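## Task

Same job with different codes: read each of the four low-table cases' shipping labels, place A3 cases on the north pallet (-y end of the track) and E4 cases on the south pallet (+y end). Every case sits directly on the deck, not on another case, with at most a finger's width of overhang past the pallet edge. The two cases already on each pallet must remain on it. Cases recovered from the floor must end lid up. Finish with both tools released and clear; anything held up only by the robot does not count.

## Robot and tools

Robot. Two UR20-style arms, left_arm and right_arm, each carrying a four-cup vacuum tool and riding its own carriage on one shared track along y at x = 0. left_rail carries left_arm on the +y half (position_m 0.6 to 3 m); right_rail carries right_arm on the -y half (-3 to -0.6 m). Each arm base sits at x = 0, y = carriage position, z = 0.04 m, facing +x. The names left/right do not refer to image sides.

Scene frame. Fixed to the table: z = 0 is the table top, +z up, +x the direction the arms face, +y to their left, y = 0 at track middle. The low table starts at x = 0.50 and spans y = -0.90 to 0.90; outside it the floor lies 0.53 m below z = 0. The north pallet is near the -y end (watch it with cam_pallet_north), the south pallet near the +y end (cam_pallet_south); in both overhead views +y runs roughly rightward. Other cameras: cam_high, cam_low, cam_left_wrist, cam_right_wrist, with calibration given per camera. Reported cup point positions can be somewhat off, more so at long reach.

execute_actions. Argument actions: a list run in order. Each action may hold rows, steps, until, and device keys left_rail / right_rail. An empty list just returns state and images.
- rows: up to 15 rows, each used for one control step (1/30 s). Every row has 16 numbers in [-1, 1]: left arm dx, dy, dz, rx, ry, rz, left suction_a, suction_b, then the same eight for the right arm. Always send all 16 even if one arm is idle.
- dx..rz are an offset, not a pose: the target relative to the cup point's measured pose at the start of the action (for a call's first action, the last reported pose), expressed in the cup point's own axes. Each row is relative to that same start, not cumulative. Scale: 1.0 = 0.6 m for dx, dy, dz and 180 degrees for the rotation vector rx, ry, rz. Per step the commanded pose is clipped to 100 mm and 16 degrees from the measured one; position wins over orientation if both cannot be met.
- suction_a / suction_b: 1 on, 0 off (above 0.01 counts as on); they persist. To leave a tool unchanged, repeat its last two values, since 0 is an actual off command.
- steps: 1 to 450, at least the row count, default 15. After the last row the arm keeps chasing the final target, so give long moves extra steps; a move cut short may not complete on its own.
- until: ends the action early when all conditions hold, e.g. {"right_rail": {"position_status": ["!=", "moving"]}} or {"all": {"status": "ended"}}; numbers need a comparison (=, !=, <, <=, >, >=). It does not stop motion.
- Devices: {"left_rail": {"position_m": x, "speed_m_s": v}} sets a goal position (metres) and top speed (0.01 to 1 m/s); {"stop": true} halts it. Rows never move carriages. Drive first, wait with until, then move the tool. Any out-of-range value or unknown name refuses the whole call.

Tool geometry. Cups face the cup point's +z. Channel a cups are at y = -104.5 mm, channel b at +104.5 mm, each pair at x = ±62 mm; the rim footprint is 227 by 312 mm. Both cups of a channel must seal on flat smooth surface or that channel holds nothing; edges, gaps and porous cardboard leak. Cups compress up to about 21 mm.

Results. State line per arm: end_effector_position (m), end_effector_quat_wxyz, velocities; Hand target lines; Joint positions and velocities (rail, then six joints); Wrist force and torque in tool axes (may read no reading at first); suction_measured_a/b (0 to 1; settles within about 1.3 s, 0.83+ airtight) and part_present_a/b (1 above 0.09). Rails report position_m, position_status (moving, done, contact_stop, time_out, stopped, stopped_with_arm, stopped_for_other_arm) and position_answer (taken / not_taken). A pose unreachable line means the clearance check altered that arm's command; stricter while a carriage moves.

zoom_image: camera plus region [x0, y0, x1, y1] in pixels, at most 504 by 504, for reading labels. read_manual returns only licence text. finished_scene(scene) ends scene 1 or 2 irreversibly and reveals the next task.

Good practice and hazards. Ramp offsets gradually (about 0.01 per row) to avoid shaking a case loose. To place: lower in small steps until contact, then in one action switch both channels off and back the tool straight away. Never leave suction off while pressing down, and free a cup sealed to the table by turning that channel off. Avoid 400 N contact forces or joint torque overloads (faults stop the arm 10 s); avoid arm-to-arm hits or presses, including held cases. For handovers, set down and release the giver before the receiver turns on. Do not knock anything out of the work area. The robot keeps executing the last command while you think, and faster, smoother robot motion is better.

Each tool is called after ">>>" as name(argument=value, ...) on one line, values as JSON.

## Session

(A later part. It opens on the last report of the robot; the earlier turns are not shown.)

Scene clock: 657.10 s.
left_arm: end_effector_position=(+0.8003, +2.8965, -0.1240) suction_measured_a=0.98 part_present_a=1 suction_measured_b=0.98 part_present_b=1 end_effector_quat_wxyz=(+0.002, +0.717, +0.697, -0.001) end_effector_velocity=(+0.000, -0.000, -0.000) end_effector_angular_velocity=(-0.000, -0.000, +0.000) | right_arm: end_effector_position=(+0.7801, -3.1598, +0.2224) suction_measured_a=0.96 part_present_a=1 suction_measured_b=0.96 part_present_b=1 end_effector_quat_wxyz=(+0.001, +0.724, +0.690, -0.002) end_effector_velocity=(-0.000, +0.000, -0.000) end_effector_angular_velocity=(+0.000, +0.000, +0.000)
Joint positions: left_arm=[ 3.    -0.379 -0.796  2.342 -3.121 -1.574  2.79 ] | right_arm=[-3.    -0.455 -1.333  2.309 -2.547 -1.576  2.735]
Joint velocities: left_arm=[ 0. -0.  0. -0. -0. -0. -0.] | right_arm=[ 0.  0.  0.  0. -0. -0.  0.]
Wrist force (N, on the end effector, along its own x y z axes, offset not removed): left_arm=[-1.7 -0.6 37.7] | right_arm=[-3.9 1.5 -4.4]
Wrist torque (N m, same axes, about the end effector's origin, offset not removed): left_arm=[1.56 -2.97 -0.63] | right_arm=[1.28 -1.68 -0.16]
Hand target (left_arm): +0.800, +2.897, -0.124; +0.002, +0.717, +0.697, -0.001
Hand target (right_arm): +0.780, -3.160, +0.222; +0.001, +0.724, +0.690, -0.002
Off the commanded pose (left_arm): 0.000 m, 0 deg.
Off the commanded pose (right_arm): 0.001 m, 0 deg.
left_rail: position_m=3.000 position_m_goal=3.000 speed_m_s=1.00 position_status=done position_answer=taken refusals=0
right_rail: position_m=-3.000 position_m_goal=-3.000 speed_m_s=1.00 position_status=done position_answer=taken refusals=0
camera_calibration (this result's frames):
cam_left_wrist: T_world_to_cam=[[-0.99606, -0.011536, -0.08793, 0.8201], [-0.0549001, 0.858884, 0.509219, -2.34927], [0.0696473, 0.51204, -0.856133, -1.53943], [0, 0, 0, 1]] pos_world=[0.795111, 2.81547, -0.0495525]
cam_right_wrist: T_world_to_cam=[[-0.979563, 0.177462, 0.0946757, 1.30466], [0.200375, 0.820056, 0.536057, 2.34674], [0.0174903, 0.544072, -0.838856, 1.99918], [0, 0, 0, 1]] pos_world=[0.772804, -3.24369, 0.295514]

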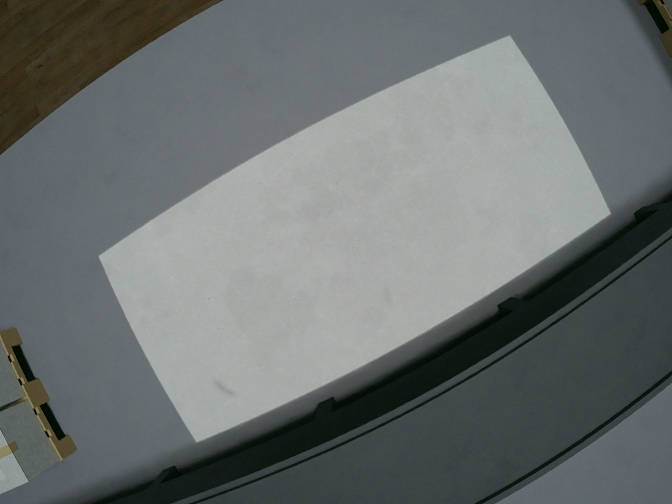

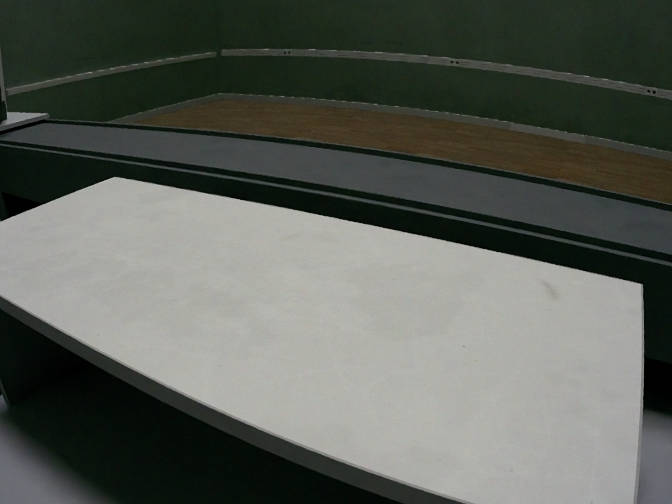

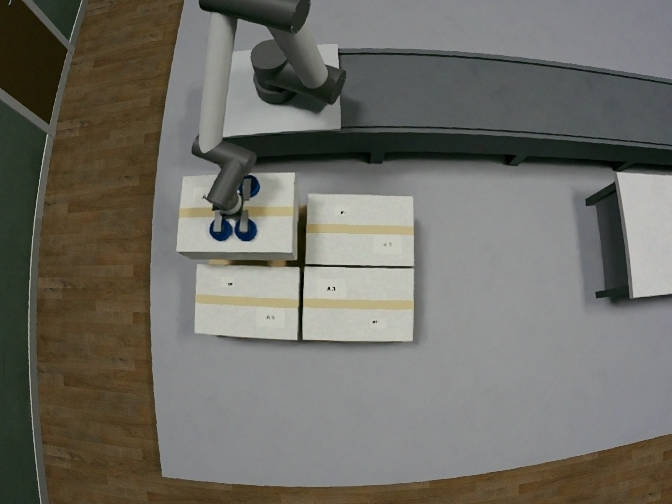

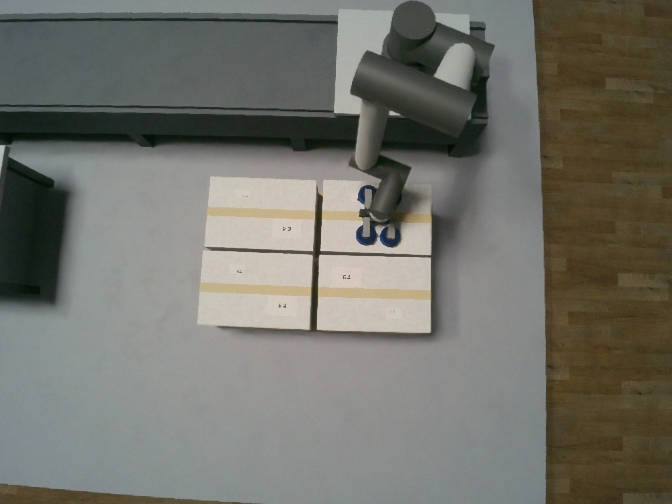

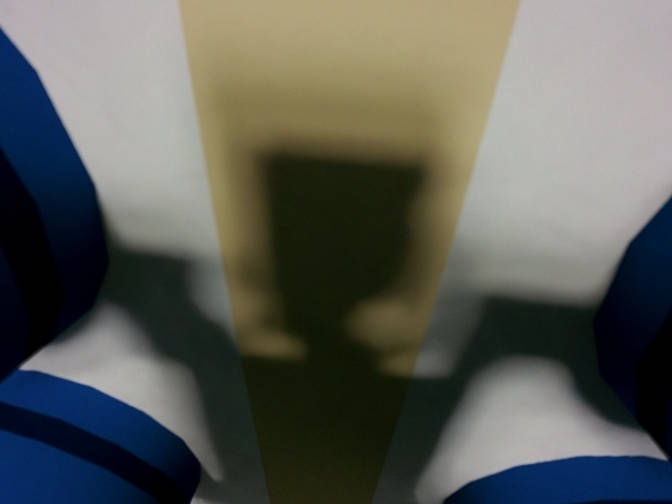

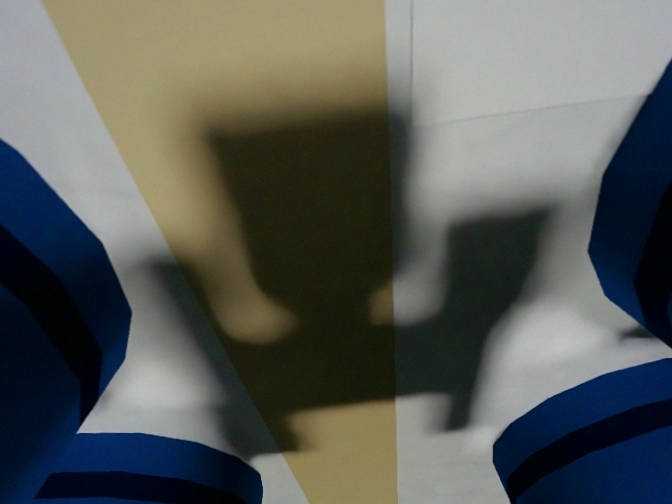

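>>> execute_actions(actions=[{"rows": [[0,0,0.002,0,0,0,1,1, 0.003,-0.001,0.002,0,0,0.002,1,1],[0,0,0.004,0,0,0,1,1, 0.006,-0.003,0.006,0,0,0.004,1,1],[0,0,0.006,0,0,0,1,1, 0.01,-0.004,0.014,0,0,0.0055,1,1],[0,0,0.0075,0,0,0,1,1, 0.01,-0.004,0.026,0,0,0.0055,1,1],[0,0,0.0083,0,0,0,1,1, 0.01,-0.004,0.045,0,0,0.0055,1,1],[0,0,0.0083,0,0,0,1,1, 0.01,-0.004,0.07,0,0,0.0055,1,1],[0,0,0.0083,0,0,0,1,1, 0.01,-0.004,0.10,0,0,0.0055,1,1],[0,0,0.0083,0,0,0,1,1, 0.01,-0.004,0.13,0,0,0.0055,1,1],[0,0,0.0083,0,0,0,1,1, 0.01,-0.004,0.16,0,0,0.0055,1,1],[0,0,0.0083,0,0,0,1,1, 0.01,-0.004,0.624,0,0,0.0055,1,1]], "steps": 34}])

Scene clock: 706.07 s.
left_arm: end_effector_position=(+0.8003, +2.8965, -0.1290) suction_measured_a=0.98 part_present_a=1 suction_measured_b=0.98 part_present_b=1 end_effector_quat_wxyz=(+0.002, +0.717, +0.697, -0.001) end_effector_velocity=(-0.000, +0.000, -0.000) end_effector_angular_velocity=(+0.000, +0.000, +0.000) | right_arm: end_effector_position=(+0.7720, -3.1545, -0.1345) suction_measured_a=0.96 part_present_a=1 suction_measured_b=0.96 part_present_b=1 end_effector_quat_wxyz=(-0.001, +0.730, +0.683, -0.004) end_effector_velocity=(+0.031, -0.011, -0.133) end_effector_angular_velocity=(-0.015, -0.031, -0.000)
Joint positions: left_arm=[ 3.    -0.379 -0.788  2.34  -3.127 -1.574  2.79 ] | right_arm=[-3.    -0.453 -0.781  2.363 -3.148 -1.577  2.754]
Joint velocities: left_arm=[ 0.  0.  0. -0. -0. -0.  0.] | right_arm=[ 0.     0.005  0.229 -0.071 -0.191  0.     0.005]
Wrist force (N, on the end effector, along its own x y z axes, offset not removed): left_arm=[-4.0 -4.3 35.9] | right_arm=[-4.0 4.9 9.5]
Wrist torque (N m, same axes, about the end effector's origin, offset not removed): left_arm=[1.13 -2.65 -0.65] | right_arm=[1.55 -2.02 -0.23]
Hand target (left_arm): +0.800, +2.897, -0.129; +0.002, +0.717, +0.697, -0.001
Hand target (right_arm): +0.776, -3.156, -0.152; +0.001, +0.730, +0.683, -0.003
Off the commanded pose (left_arm): 0.000 m, 0 deg.
Off the commanded pose (right_arm): 0.018 m, 0 deg.
left_rail: position_m=3.000 position_m_goal=3.000 speed_m_s=1.00 position_status=done position_answer=taken refusals=0
right_rail: position_m=-3.000 position_m_goal=-3.000 speed_m_s=1.00 position_status=done position_answer=taken refusals=0
camera_calibration (this result's frames):
cam_left_wrist: T_world_to_cam=[[-0.99606, -0.0115504, -0.0879311, 0.819714], [-0.054913, 0.858884, 0.509218, -2.34671], [0.0696409, 0.51204, -0.856134, -1.54369], [0, 0, 0, 1]] pos_world=[0.795123, 2.81545, -0.0545374]
cam_right_wrist: T_world_to_cam=[[-0.975837, 0.194247, 0.100055, 1.38037], [0.217324, 0.815371, 0.536601, 2.50757], [0.0226511, 0.545379, -0.837883, 1.69729], [0, 0, 0, 1]] pos_world=[0.763613, -3.2384, -0.0615457]

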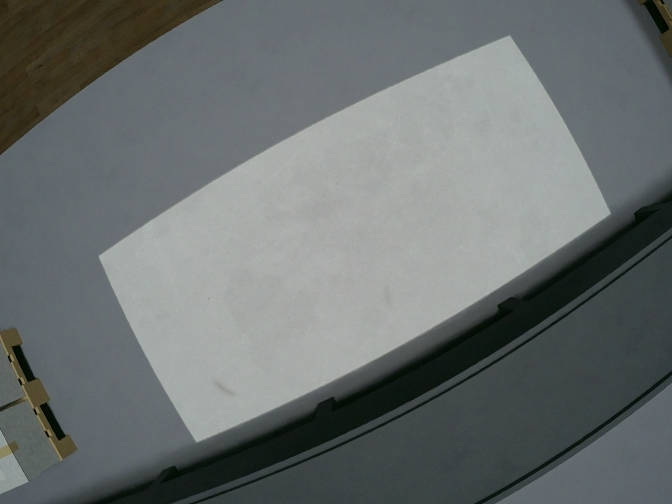

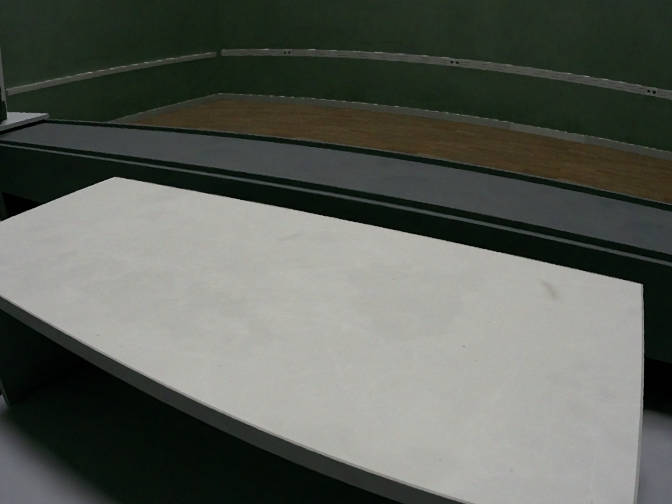

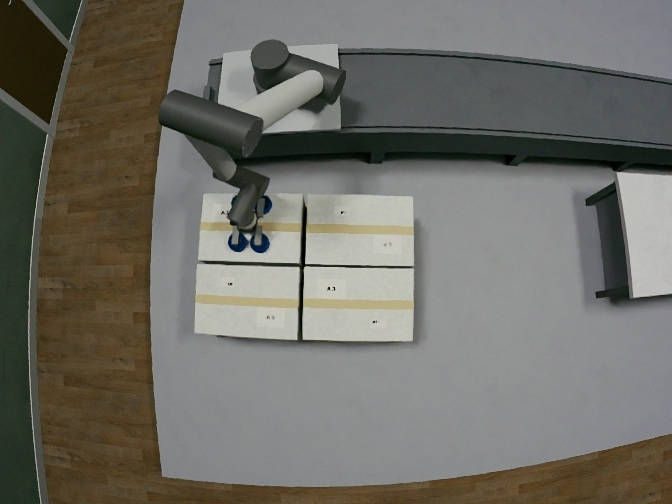

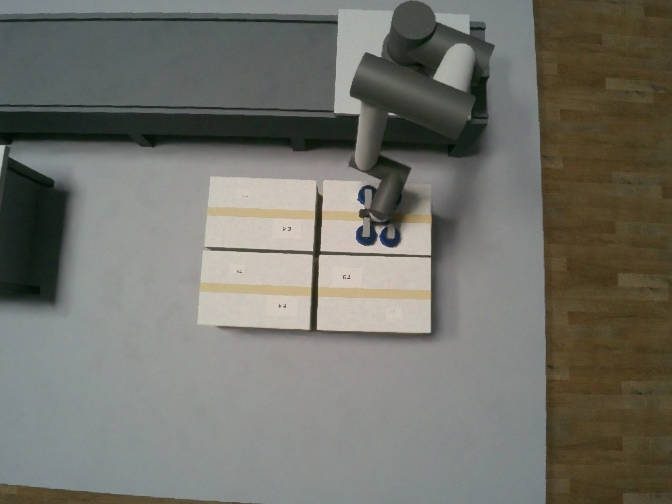

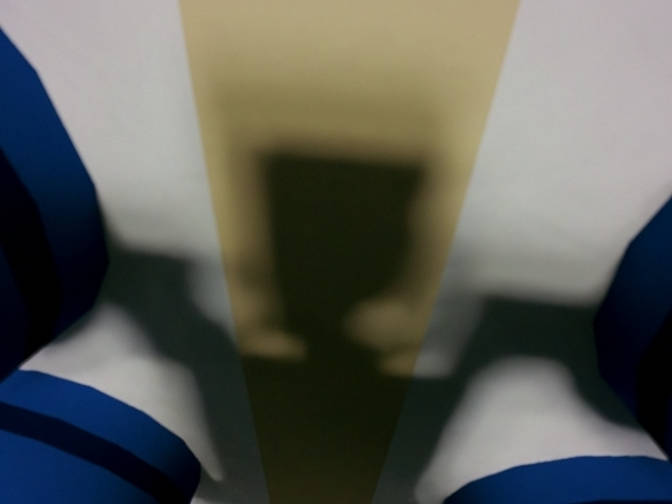

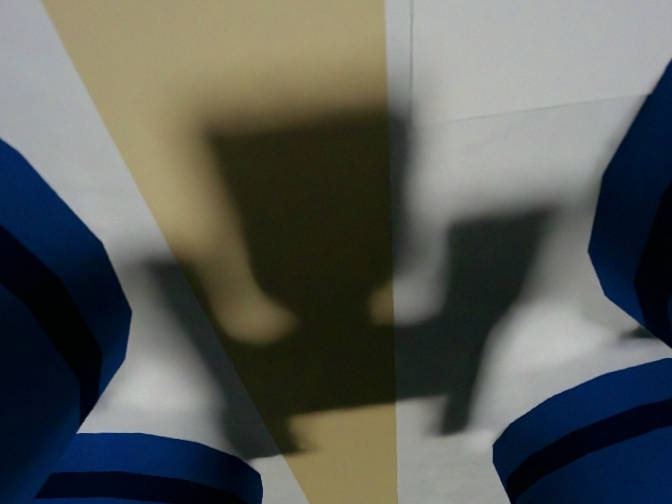

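>>> execute_actions(actions=[])

>>> zoom_image(camera="cam_pallet_north", region=[170, 170, 430, 350])

Scene clock: 708.47 s.
left_arm: end_effector_position=(+0.8003, +2.8965, -0.1290) suction_measured_a=0.98 part_present_a=1 suction_measured_b=0.98 part_present_b=1 end_effector_quat_wxyz=(+0.002, +0.717, +0.697, -0.001) end_effector_velocity=(+0.000, -0.000, +0.000) end_effector_angular_velocity=(-0.000, -0.000, -0.000) | right_arm: end_effector_position=(+0.7765, -3.1559, -0.1519) suction_measured_a=0.96 part_present_a=1 suction_measured_b=0.96 part_present_b=1 end_effector_quat_wxyz=(+0.001, +0.730, +0.683, -0.003) end_effector_velocity=(-0.000, +0.000, -0.000) end_effector_angular_velocity=(-0.000, +0.000, +0.000)
Joint positions: left_arm=[ 3.    -0.379 -0.788  2.34  -3.127 -1.574  2.79 ] | right_arm=[-3.    -0.453 -0.751  2.353 -3.173 -1.576  2.755]
Joint velocities: left_arm=[ 0. -0. -0.  0. -0.  0.  0.] | right_arm=[ 0.  0.  0. -0. -0. -0.  0.]
Wrist force (N, on the end effector, along its own x y z axes, offset not removed): left_arm=[-0.5 -4.1 34.8] | right_arm=[-3.1 2.7 -3.2]
Wrist torque (N m, same axes, about the end effector's origin, offset not removed): left_arm=[0.97 -3.12 -0.71] | right_arm=[1.52 -1.67 -0.18]
Hand target (left_arm): +0.800, +2.897, -0.129; +0.002, +0.717, +0.697, -0.001
Hand target (right_arm): +0.776, -3.156, -0.152; +0.001, +0.730, +0.683, -0.003
Off the commanded pose (left_arm): 0.000 m, 0 deg.
Off the commanded pose (right_arm): 0.001 m, 0 deg.
left_rail: position_m=3.000 position_m_goal=3.000 speed_m_s=1.00 position_status=done position_answer=taken refusals=0
right_rail: position_m=-3.000 position_m_goal=-3.000 speed_m_s=1.00 position_status=done position_answer=taken refusals=0
camera_calibration (this result's frames):
cam_left_wrist: T_world_to_cam=[[-0.99606, -0.0115502, -0.0879301, 0.819713], [-0.0549123, 0.858883, 0.509219, -2.3467], [0.0696401, 0.512041, -0.856133, -1.54369], [0, 0, 0, 1]] pos_world=[0.795123, 2.81545, -0.0545404]
cam_right_wrist: T_world_to_cam=[[-0.976307, 0.194332, 0.0951835, 1.3866], [0.214763, 0.81635, 0.536143, 2.52207], [0.0264868, 0.543882, -0.838744, 1.67549], [0, 0, 0, 1]] pos_world=[0.767717, -3.23962, -0.0788642]

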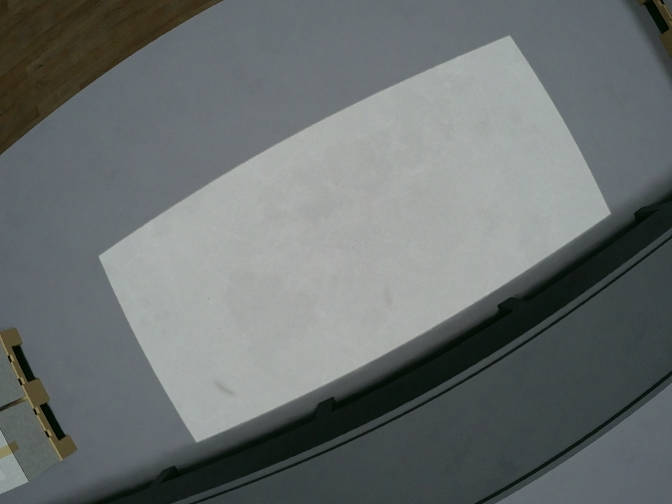

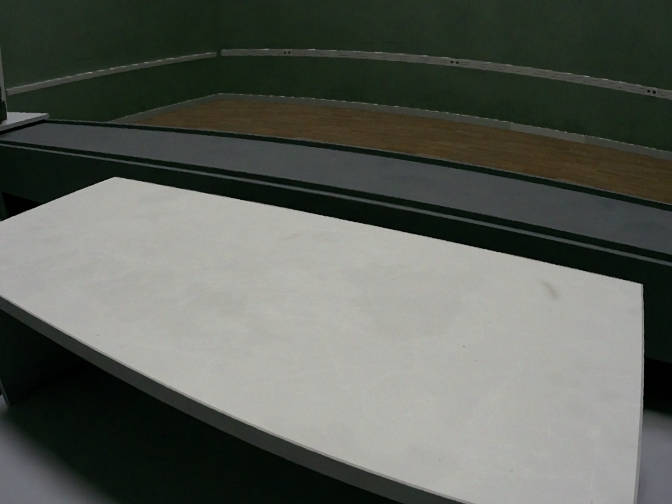

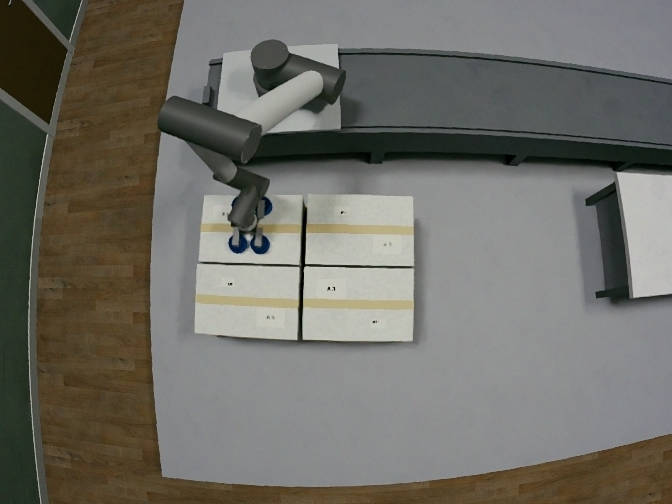

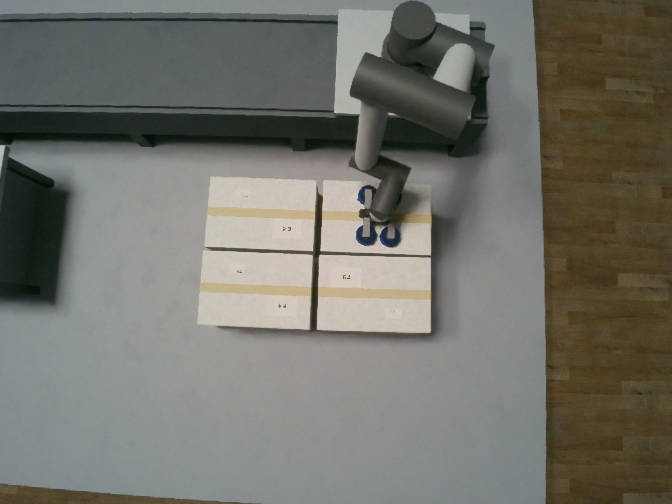

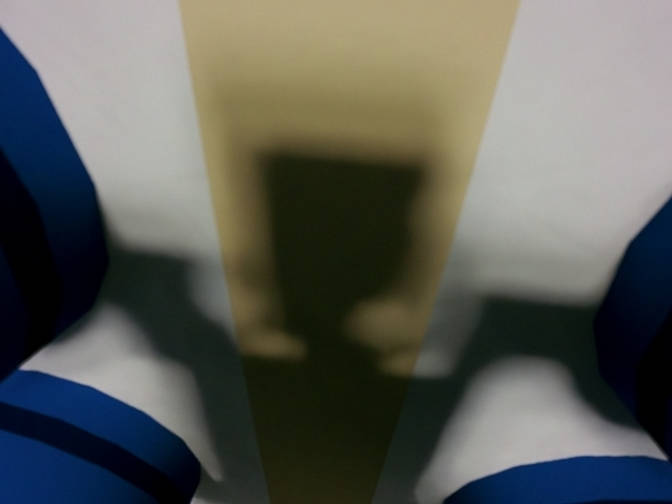

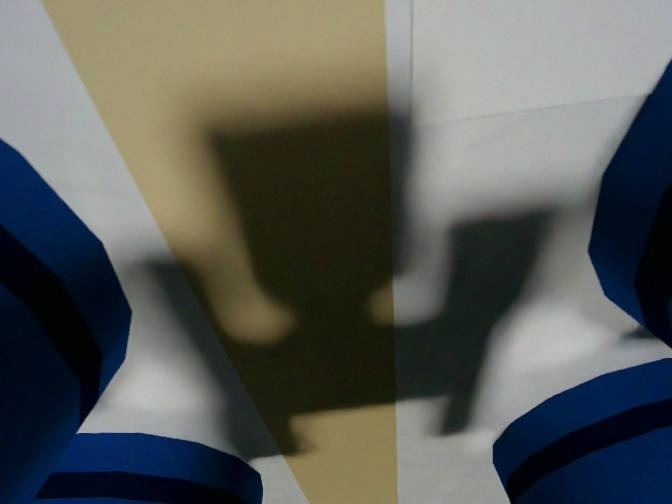

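Region (170, 170, 430, 350) of cam_pallet_north's 672x504 image, scaled by 1.938, with more detail than that image has; it fills the top 349 rows of this view, and the rest is white.

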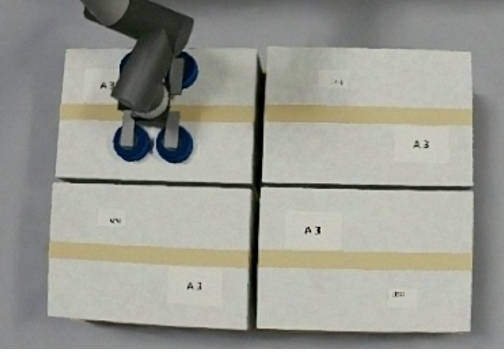

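>>> execute_actions(actions=[{"rows": [[0,0,0.0035,0,0,0,1,1, 0,0,0.005,0,0,0,1,1],[0,0,0.0067,0,0,0,1,1, 0,0,0.01,0,0,0,1,1]], "steps": 2}])

Scene clock: 710.53 s.
left_arm: end_effector_position=(+0.8003, +2.8965, -0.1293) suction_measured_a=0.98 part_present_a=1 suction_measured_b=0.98 part_present_b=1 end_effector_quat_wxyz=(+0.002, +0.717, +0.697, -0.001) end_effector_velocity=(+0.001, -0.000, -0.013) end_effector_angular_velocity=(-0.001, -0.002, -0.000) | right_arm: end_effector_position=(+0.7765, -3.1559, -0.1524) suction_measured_a=0.96 part_present_a=1 suction_measured_b=0.96 part_present_b=1 end_effector_quat_wxyz=(+0.001, +0.730, +0.683, -0.003) end_effector_velocity=(+0.001, -0.000, -0.019) end_effector_angular_velocity=(-0.001, -0.002, +0.000)
Joint positions: left_arm=[ 3.    -0.379 -0.787  2.34  -3.128 -1.574  2.79 ] | right_arm=[-3.    -0.453 -0.751  2.353 -3.174 -1.576  2.755]
Joint velocities: left_arm=[ 0.    -0.     0.021 -0.004 -0.019 -0.     0.   ] | right_arm=[ 0.    -0.     0.031 -0.007 -0.027  0.001  0.   ]
Wrist force (N, on the end effector, along its own x y z axes, offset not removed): left_arm=[0.0 2.2 27.9] | right_arm=[-6.7 2.4 -12.0]
Wrist torque (N m, same axes, about the end effector's origin, offset not removed): left_arm=[2.12 -3.15 -0.74] | right_arm=[1.52 -1.01 -0.19]
Hand target (left_arm): +0.800, +2.897, -0.133; +0.002, +0.717, +0.697, -0.001
Hand target (right_arm): +0.776, -3.156, -0.158; +0.001, +0.730, +0.683, -0.003
Off the commanded pose (left_arm): 0.004 m, 0 deg.
Off the commanded pose (right_arm): 0.006 m, 0 deg.
left_rail: position_m=3.000 position_m_goal=3.000 speed_m_s=1.00 position_status=done position_answer=taken refusals=0
right_rail: position_m=-3.000 position_m_goal=-3.000 speed_m_s=1.00 position_status=done position_answer=taken refusals=0
camera_calibration (this result's frames):
cam_left_wrist: T_world_to_cam=[[-0.996057, -0.0115511, -0.0879632, 0.819694], [-0.0549291, 0.85889, 0.509206, -2.34656], [0.0696689, 0.512029, -0.856138, -1.54392], [0, 0, 0, 1]] pos_world=[0.795131, 2.81544, -0.0548266]
cam_right_wrist: T_world_to_cam=[[-0.976312, 0.194334, 0.0951268, 1.38666], [0.214734, 0.816361, 0.536138, 2.52235], [0.0265319, 0.543865, -0.838753, 1.67506], [0, 0, 0, 1]] pos_world=[0.767731, -3.23963, -0.0792754]

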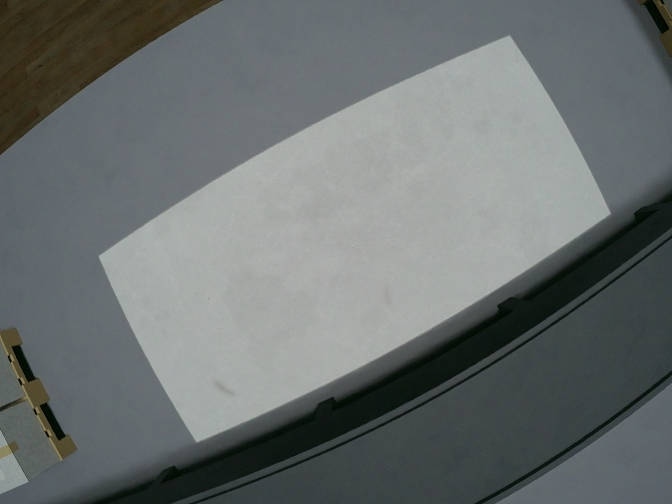

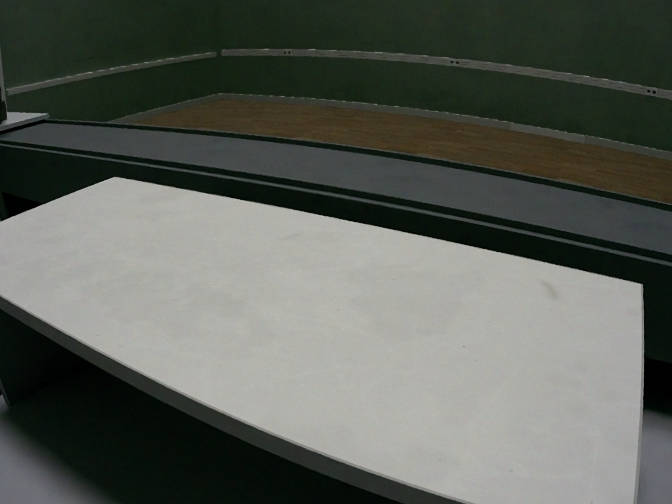

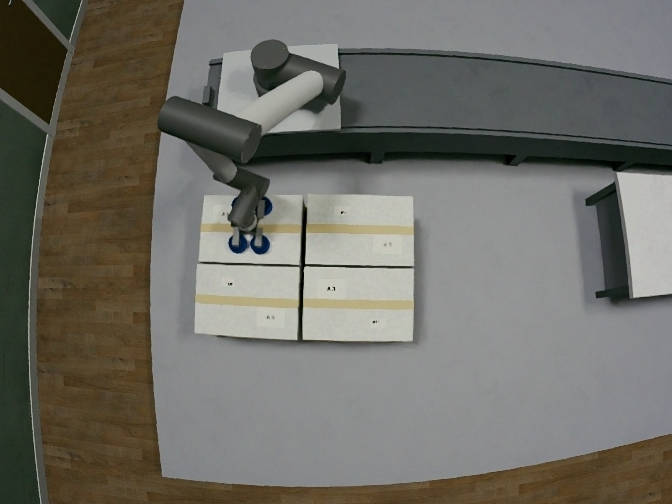

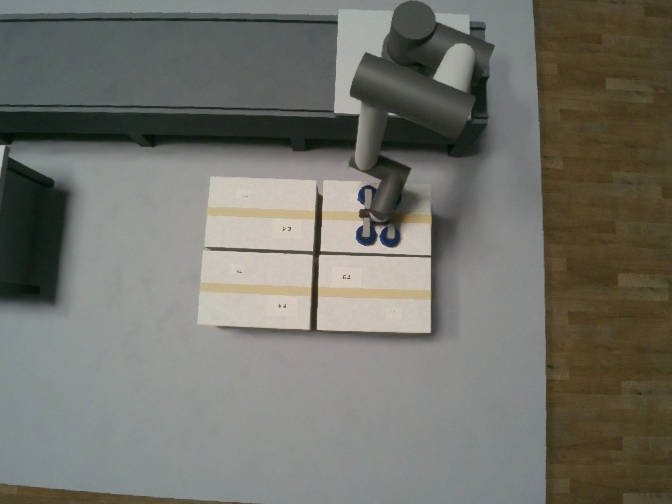

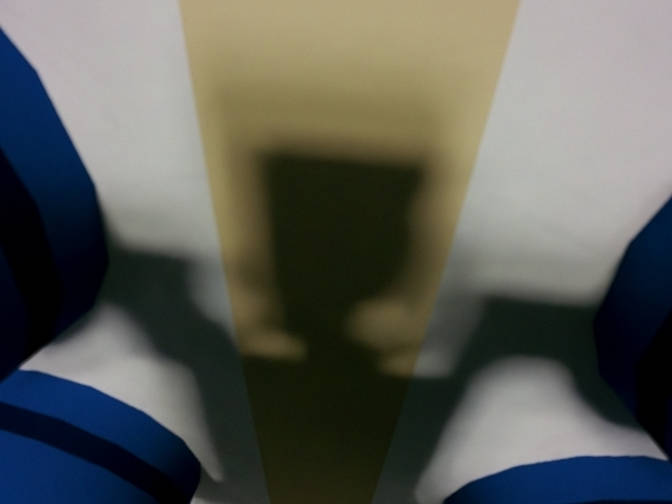

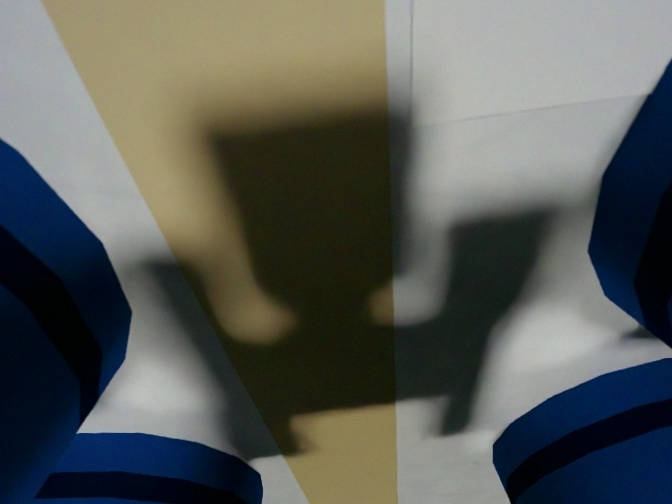

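>>> execute_actions(actions=[])

Scene clock: 711.40 s.
left_arm: end_effector_position=(+0.8003, +2.8965, -0.1330) suction_measured_a=0.98 part_present_a=1 suction_measured_b=0.98 part_present_b=1 end_effector_quat_wxyz=(+0.002, +0.717, +0.697, -0.001) end_effector_velocity=(-0.000, +0.000, -0.000) end_effector_angular_velocity=(+0.000, +0.000, -0.000) | right_arm: end_effector_position=(+0.7764, -3.1558, -0.1579) suction_measured_a=0.96 part_present_a=1 suction_measured_b=0.96 part_present_b=1 end_effector_quat_wxyz=(+0.001, +0.730, +0.683, -0.003) end_effector_velocity=(-0.000, +0.000, -0.000) end_effector_angular_velocity=(+0.000, +0.000, +0.000)
Joint positions: left_arm=[ 3.    -0.379 -0.781  2.339 -3.133 -1.574  2.79 ] | right_arm=[-3.    -0.453 -0.742  2.352 -3.181 -1.576  2.755]
Joint velocities: left_arm=[ 0. -0.  0. -0. -0. -0.  0.] | right_arm=[ 0.  0.  0. -0. -0.  0. -0.]
Wrist force (N, on the end effector, along its own x y z axes, offset not removed): left_arm=[-3.0 1.2 33.2] | right_arm=[-7.9 2.4 -4.6]
Wrist torque (N m, same axes, about the end effector's origin, offset not removed): left_arm=[1.77 -2.96 -0.63] | right_arm=[1.40 -1.19 -0.27]
Hand target (left_arm): +0.800, +2.897, -0.133; +0.002, +0.717, +0.697, -0.001
Hand target (right_arm): +0.776, -3.156, -0.158; +0.001, +0.730, +0.683, -0.003
Off the commanded pose (left_arm): 0.000 m, 0 deg.
Off the commanded pose (right_arm): 0.000 m, 0 deg.
left_rail: position_m=3.000 position_m_goal=3.000 speed_m_s=1.00 position_status=done position_answer=taken refusals=0
right_rail: position_m=-3.000 position_m_goal=-3.000 speed_m_s=1.00 position_status=done position_answer=taken refusals=0
camera_calibration (this result's frames):
cam_left_wrist: T_world_to_cam=[[-0.996063, -0.0115341, -0.0878979, 0.819314], [-0.0548829, 0.858878, 0.509232, -2.34467], [0.0696201, 0.512051, -0.856129, -1.54712], [0, 0, 0, 1]] pos_world=[0.795116, 2.81544, -0.058537]
cam_right_wrist: T_world_to_cam=[[-0.976311, 0.194284, 0.0952415, 1.38697], [0.214754, 0.816341, 0.536161, 2.52523], [0.0264177, 0.543913, -0.838726, 1.67064], [0, 0, 0, 1]] pos_world=[0.767678, -3.2396, -0.0848163]

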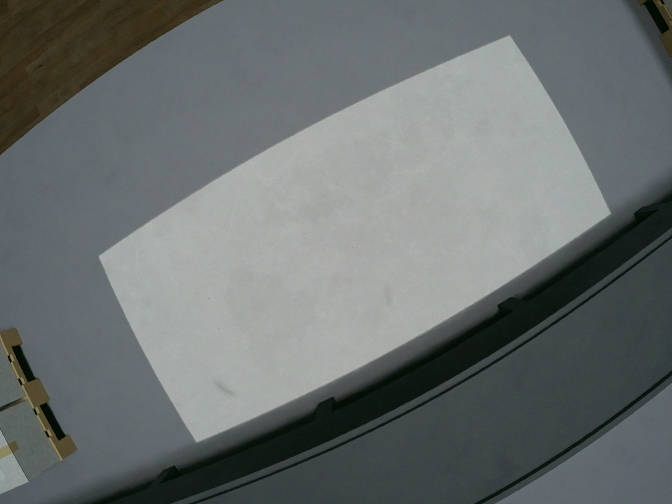

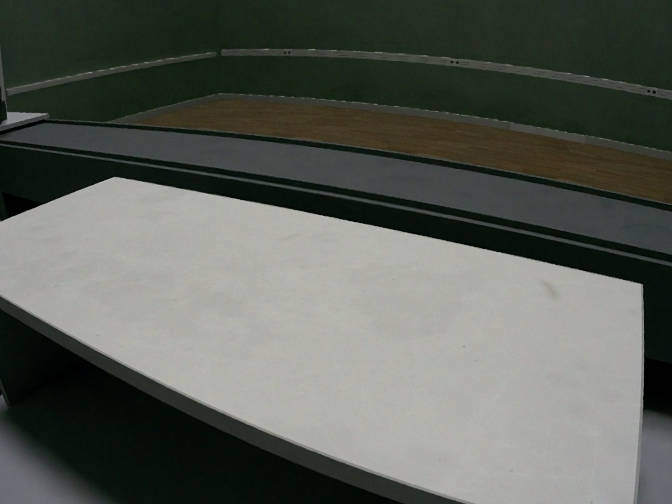

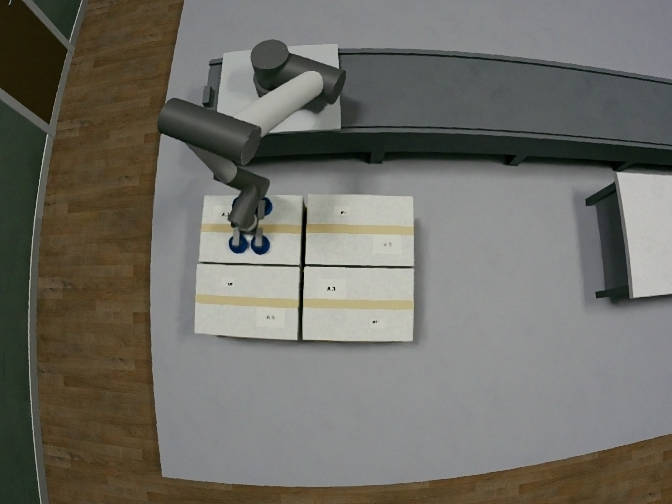

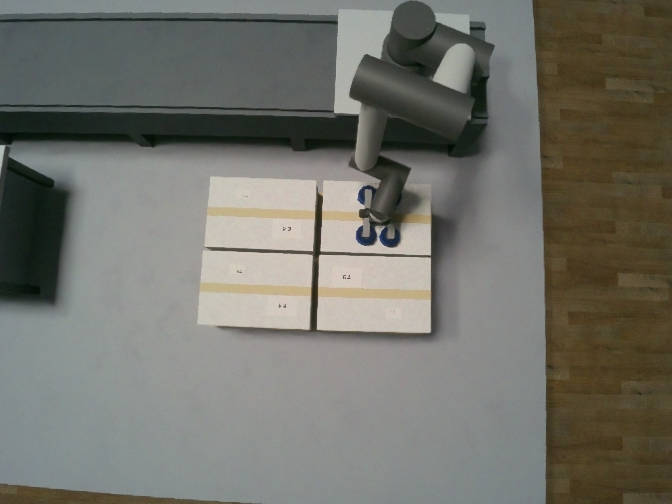

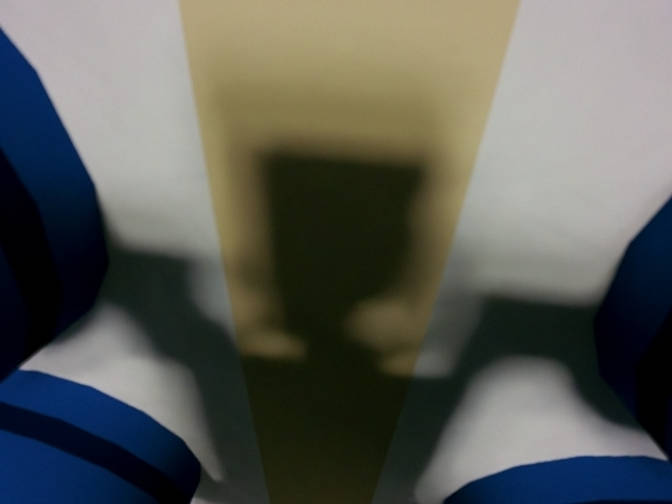

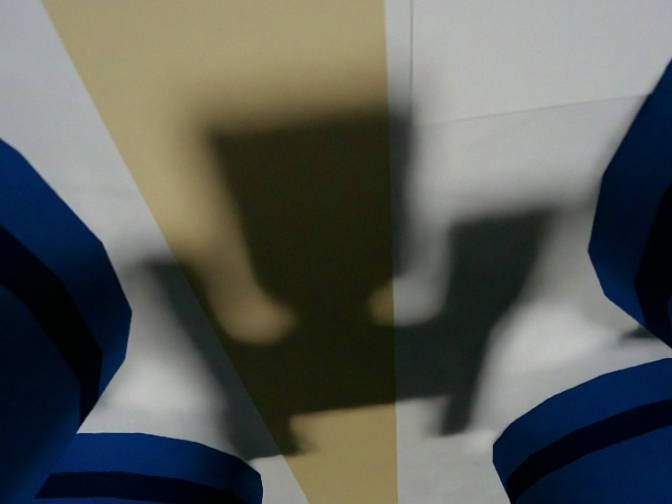

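>>> execute_actions(actions=[{"rows": [[0,0,0.0035,0,0,0,1,1, 0,0,0.0035,0,0,0,1,1],[0,0,0.0067,0,0,0,1,1, 0,0,0.0067,0,0,0,1,1]], "steps": 2}])

Scene clock: 713.33 s.
left_arm: end_effector_position=(+0.8003, +2.8965, -0.1333) suction_measured_a=0.98 part_present_a=1 suction_measured_b=0.98 part_present_b=1 end_effector_quat_wxyz=(+0.002, +0.717, +0.697, -0.001) end_effector_velocity=(+0.001, -0.000, -0.013) end_effector_angular_velocity=(-0.001, -0.002, +0.000) | right_arm: end_effector_position=(+0.7764, -3.1559, -0.1582) suction_measured_a=0.96 part_present_a=1 suction_measured_b=0.96 part_present_b=1 end_effector_quat_wxyz=(+0.001, +0.730, +0.683, -0.003) end_effector_velocity=(+0.001, -0.000, -0.013) end_effector_angular_velocity=(-0.001, -0.002, +0.000)
Joint positions: left_arm=[ 3.    -0.379 -0.781  2.339 -3.133 -1.574  2.79 ] | right_arm=[-3.    -0.453 -0.741  2.352 -3.181 -1.576  2.755]
Joint velocities: left_arm=[ 0.     0.     0.021 -0.004 -0.019 -0.     0.   ] | right_arm=[ 0.    -0.     0.021 -0.005 -0.018  0.    -0.   ]
Wrist force (N, on the end effector, along its own x y z axes, offset not removed): left_arm=[-2.2 -0.8 32.3] | right_arm=[-2.5 4.0 -8.2]
Wrist torque (N m, same axes, about the end effector's origin, offset not removed): left_arm=[1.54 -2.68 -0.66] | right_arm=[1.58 -1.73 -0.23]
Hand target (left_arm): +0.800, +2.897, -0.137; +0.002, +0.717, +0.697, -0.001
Hand target (right_arm): +0.776, -3.156, -0.162; +0.001, +0.730, +0.683, -0.003
Off the commanded pose (left_arm): 0.004 m, 0 deg.
Off the commanded pose (right_arm): 0.004 m, 0 deg.
left_rail: position_m=3.000 position_m_goal=3.000 speed_m_s=1.00 position_status=done position_answer=taken refusals=0
right_rail: position_m=-3.000 position_m_goal=-3.000 speed_m_s=1.00 position_status=done position_answer=taken refusals=0
camera_calibration (this result's frames):
cam_left_wrist: T_world_to_cam=[[-0.99606, -0.0115351, -0.0879335, 0.819296], [-0.0549009, 0.858885, 0.509217, -2.34452], [0.0696509, 0.512038, -0.856134, -1.54735], [0, 0, 0, 1]] pos_world=[0.795126, 2.81543, -0.0588279]
cam_right_wrist: T_world_to_cam=[[-0.976305, 0.19433, 0.0952038, 1.38715], [0.214772, 0.81634, 0.536154, 2.52541], [0.026472, 0.543897, -0.838734, 1.67033], [0, 0, 0, 1]] pos_world=[0.767675, -3.23964, -0.0851099]

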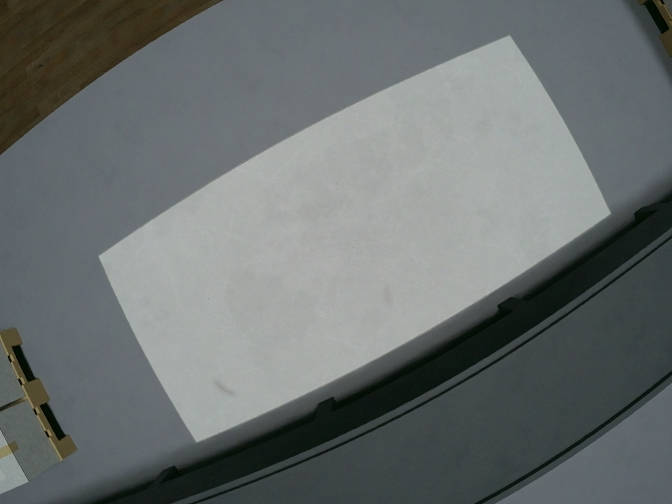

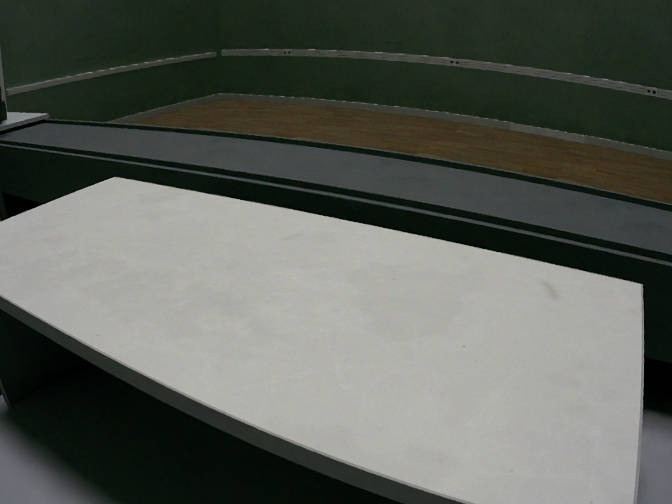

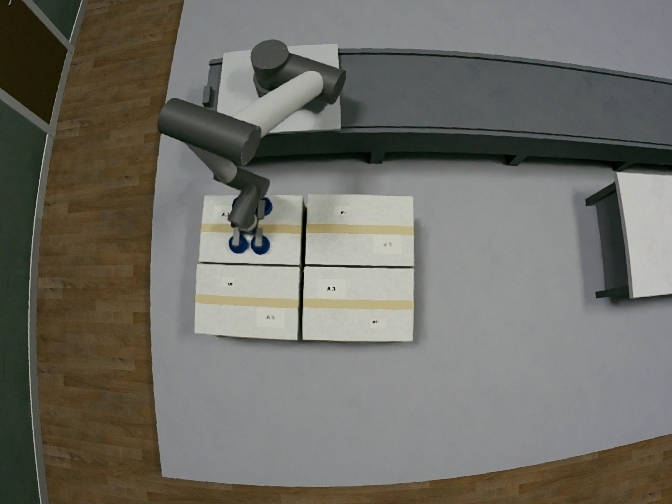

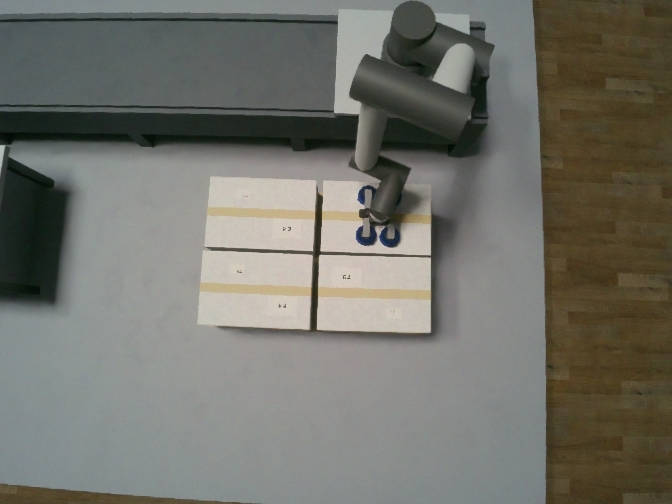

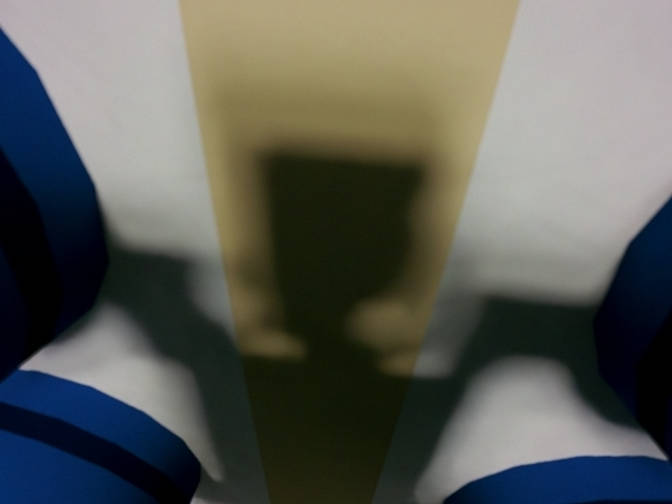

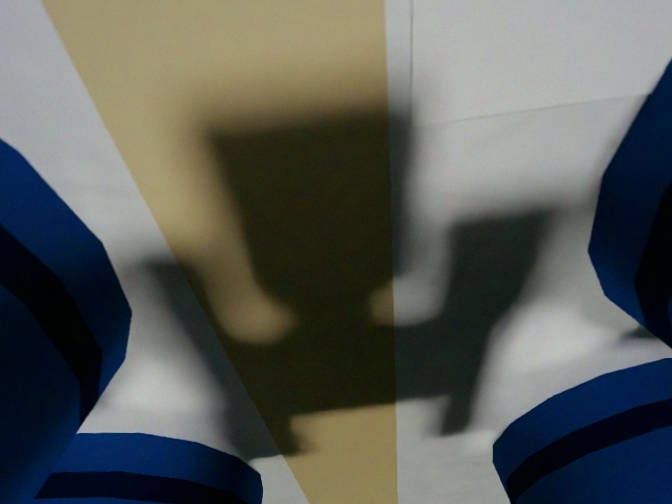

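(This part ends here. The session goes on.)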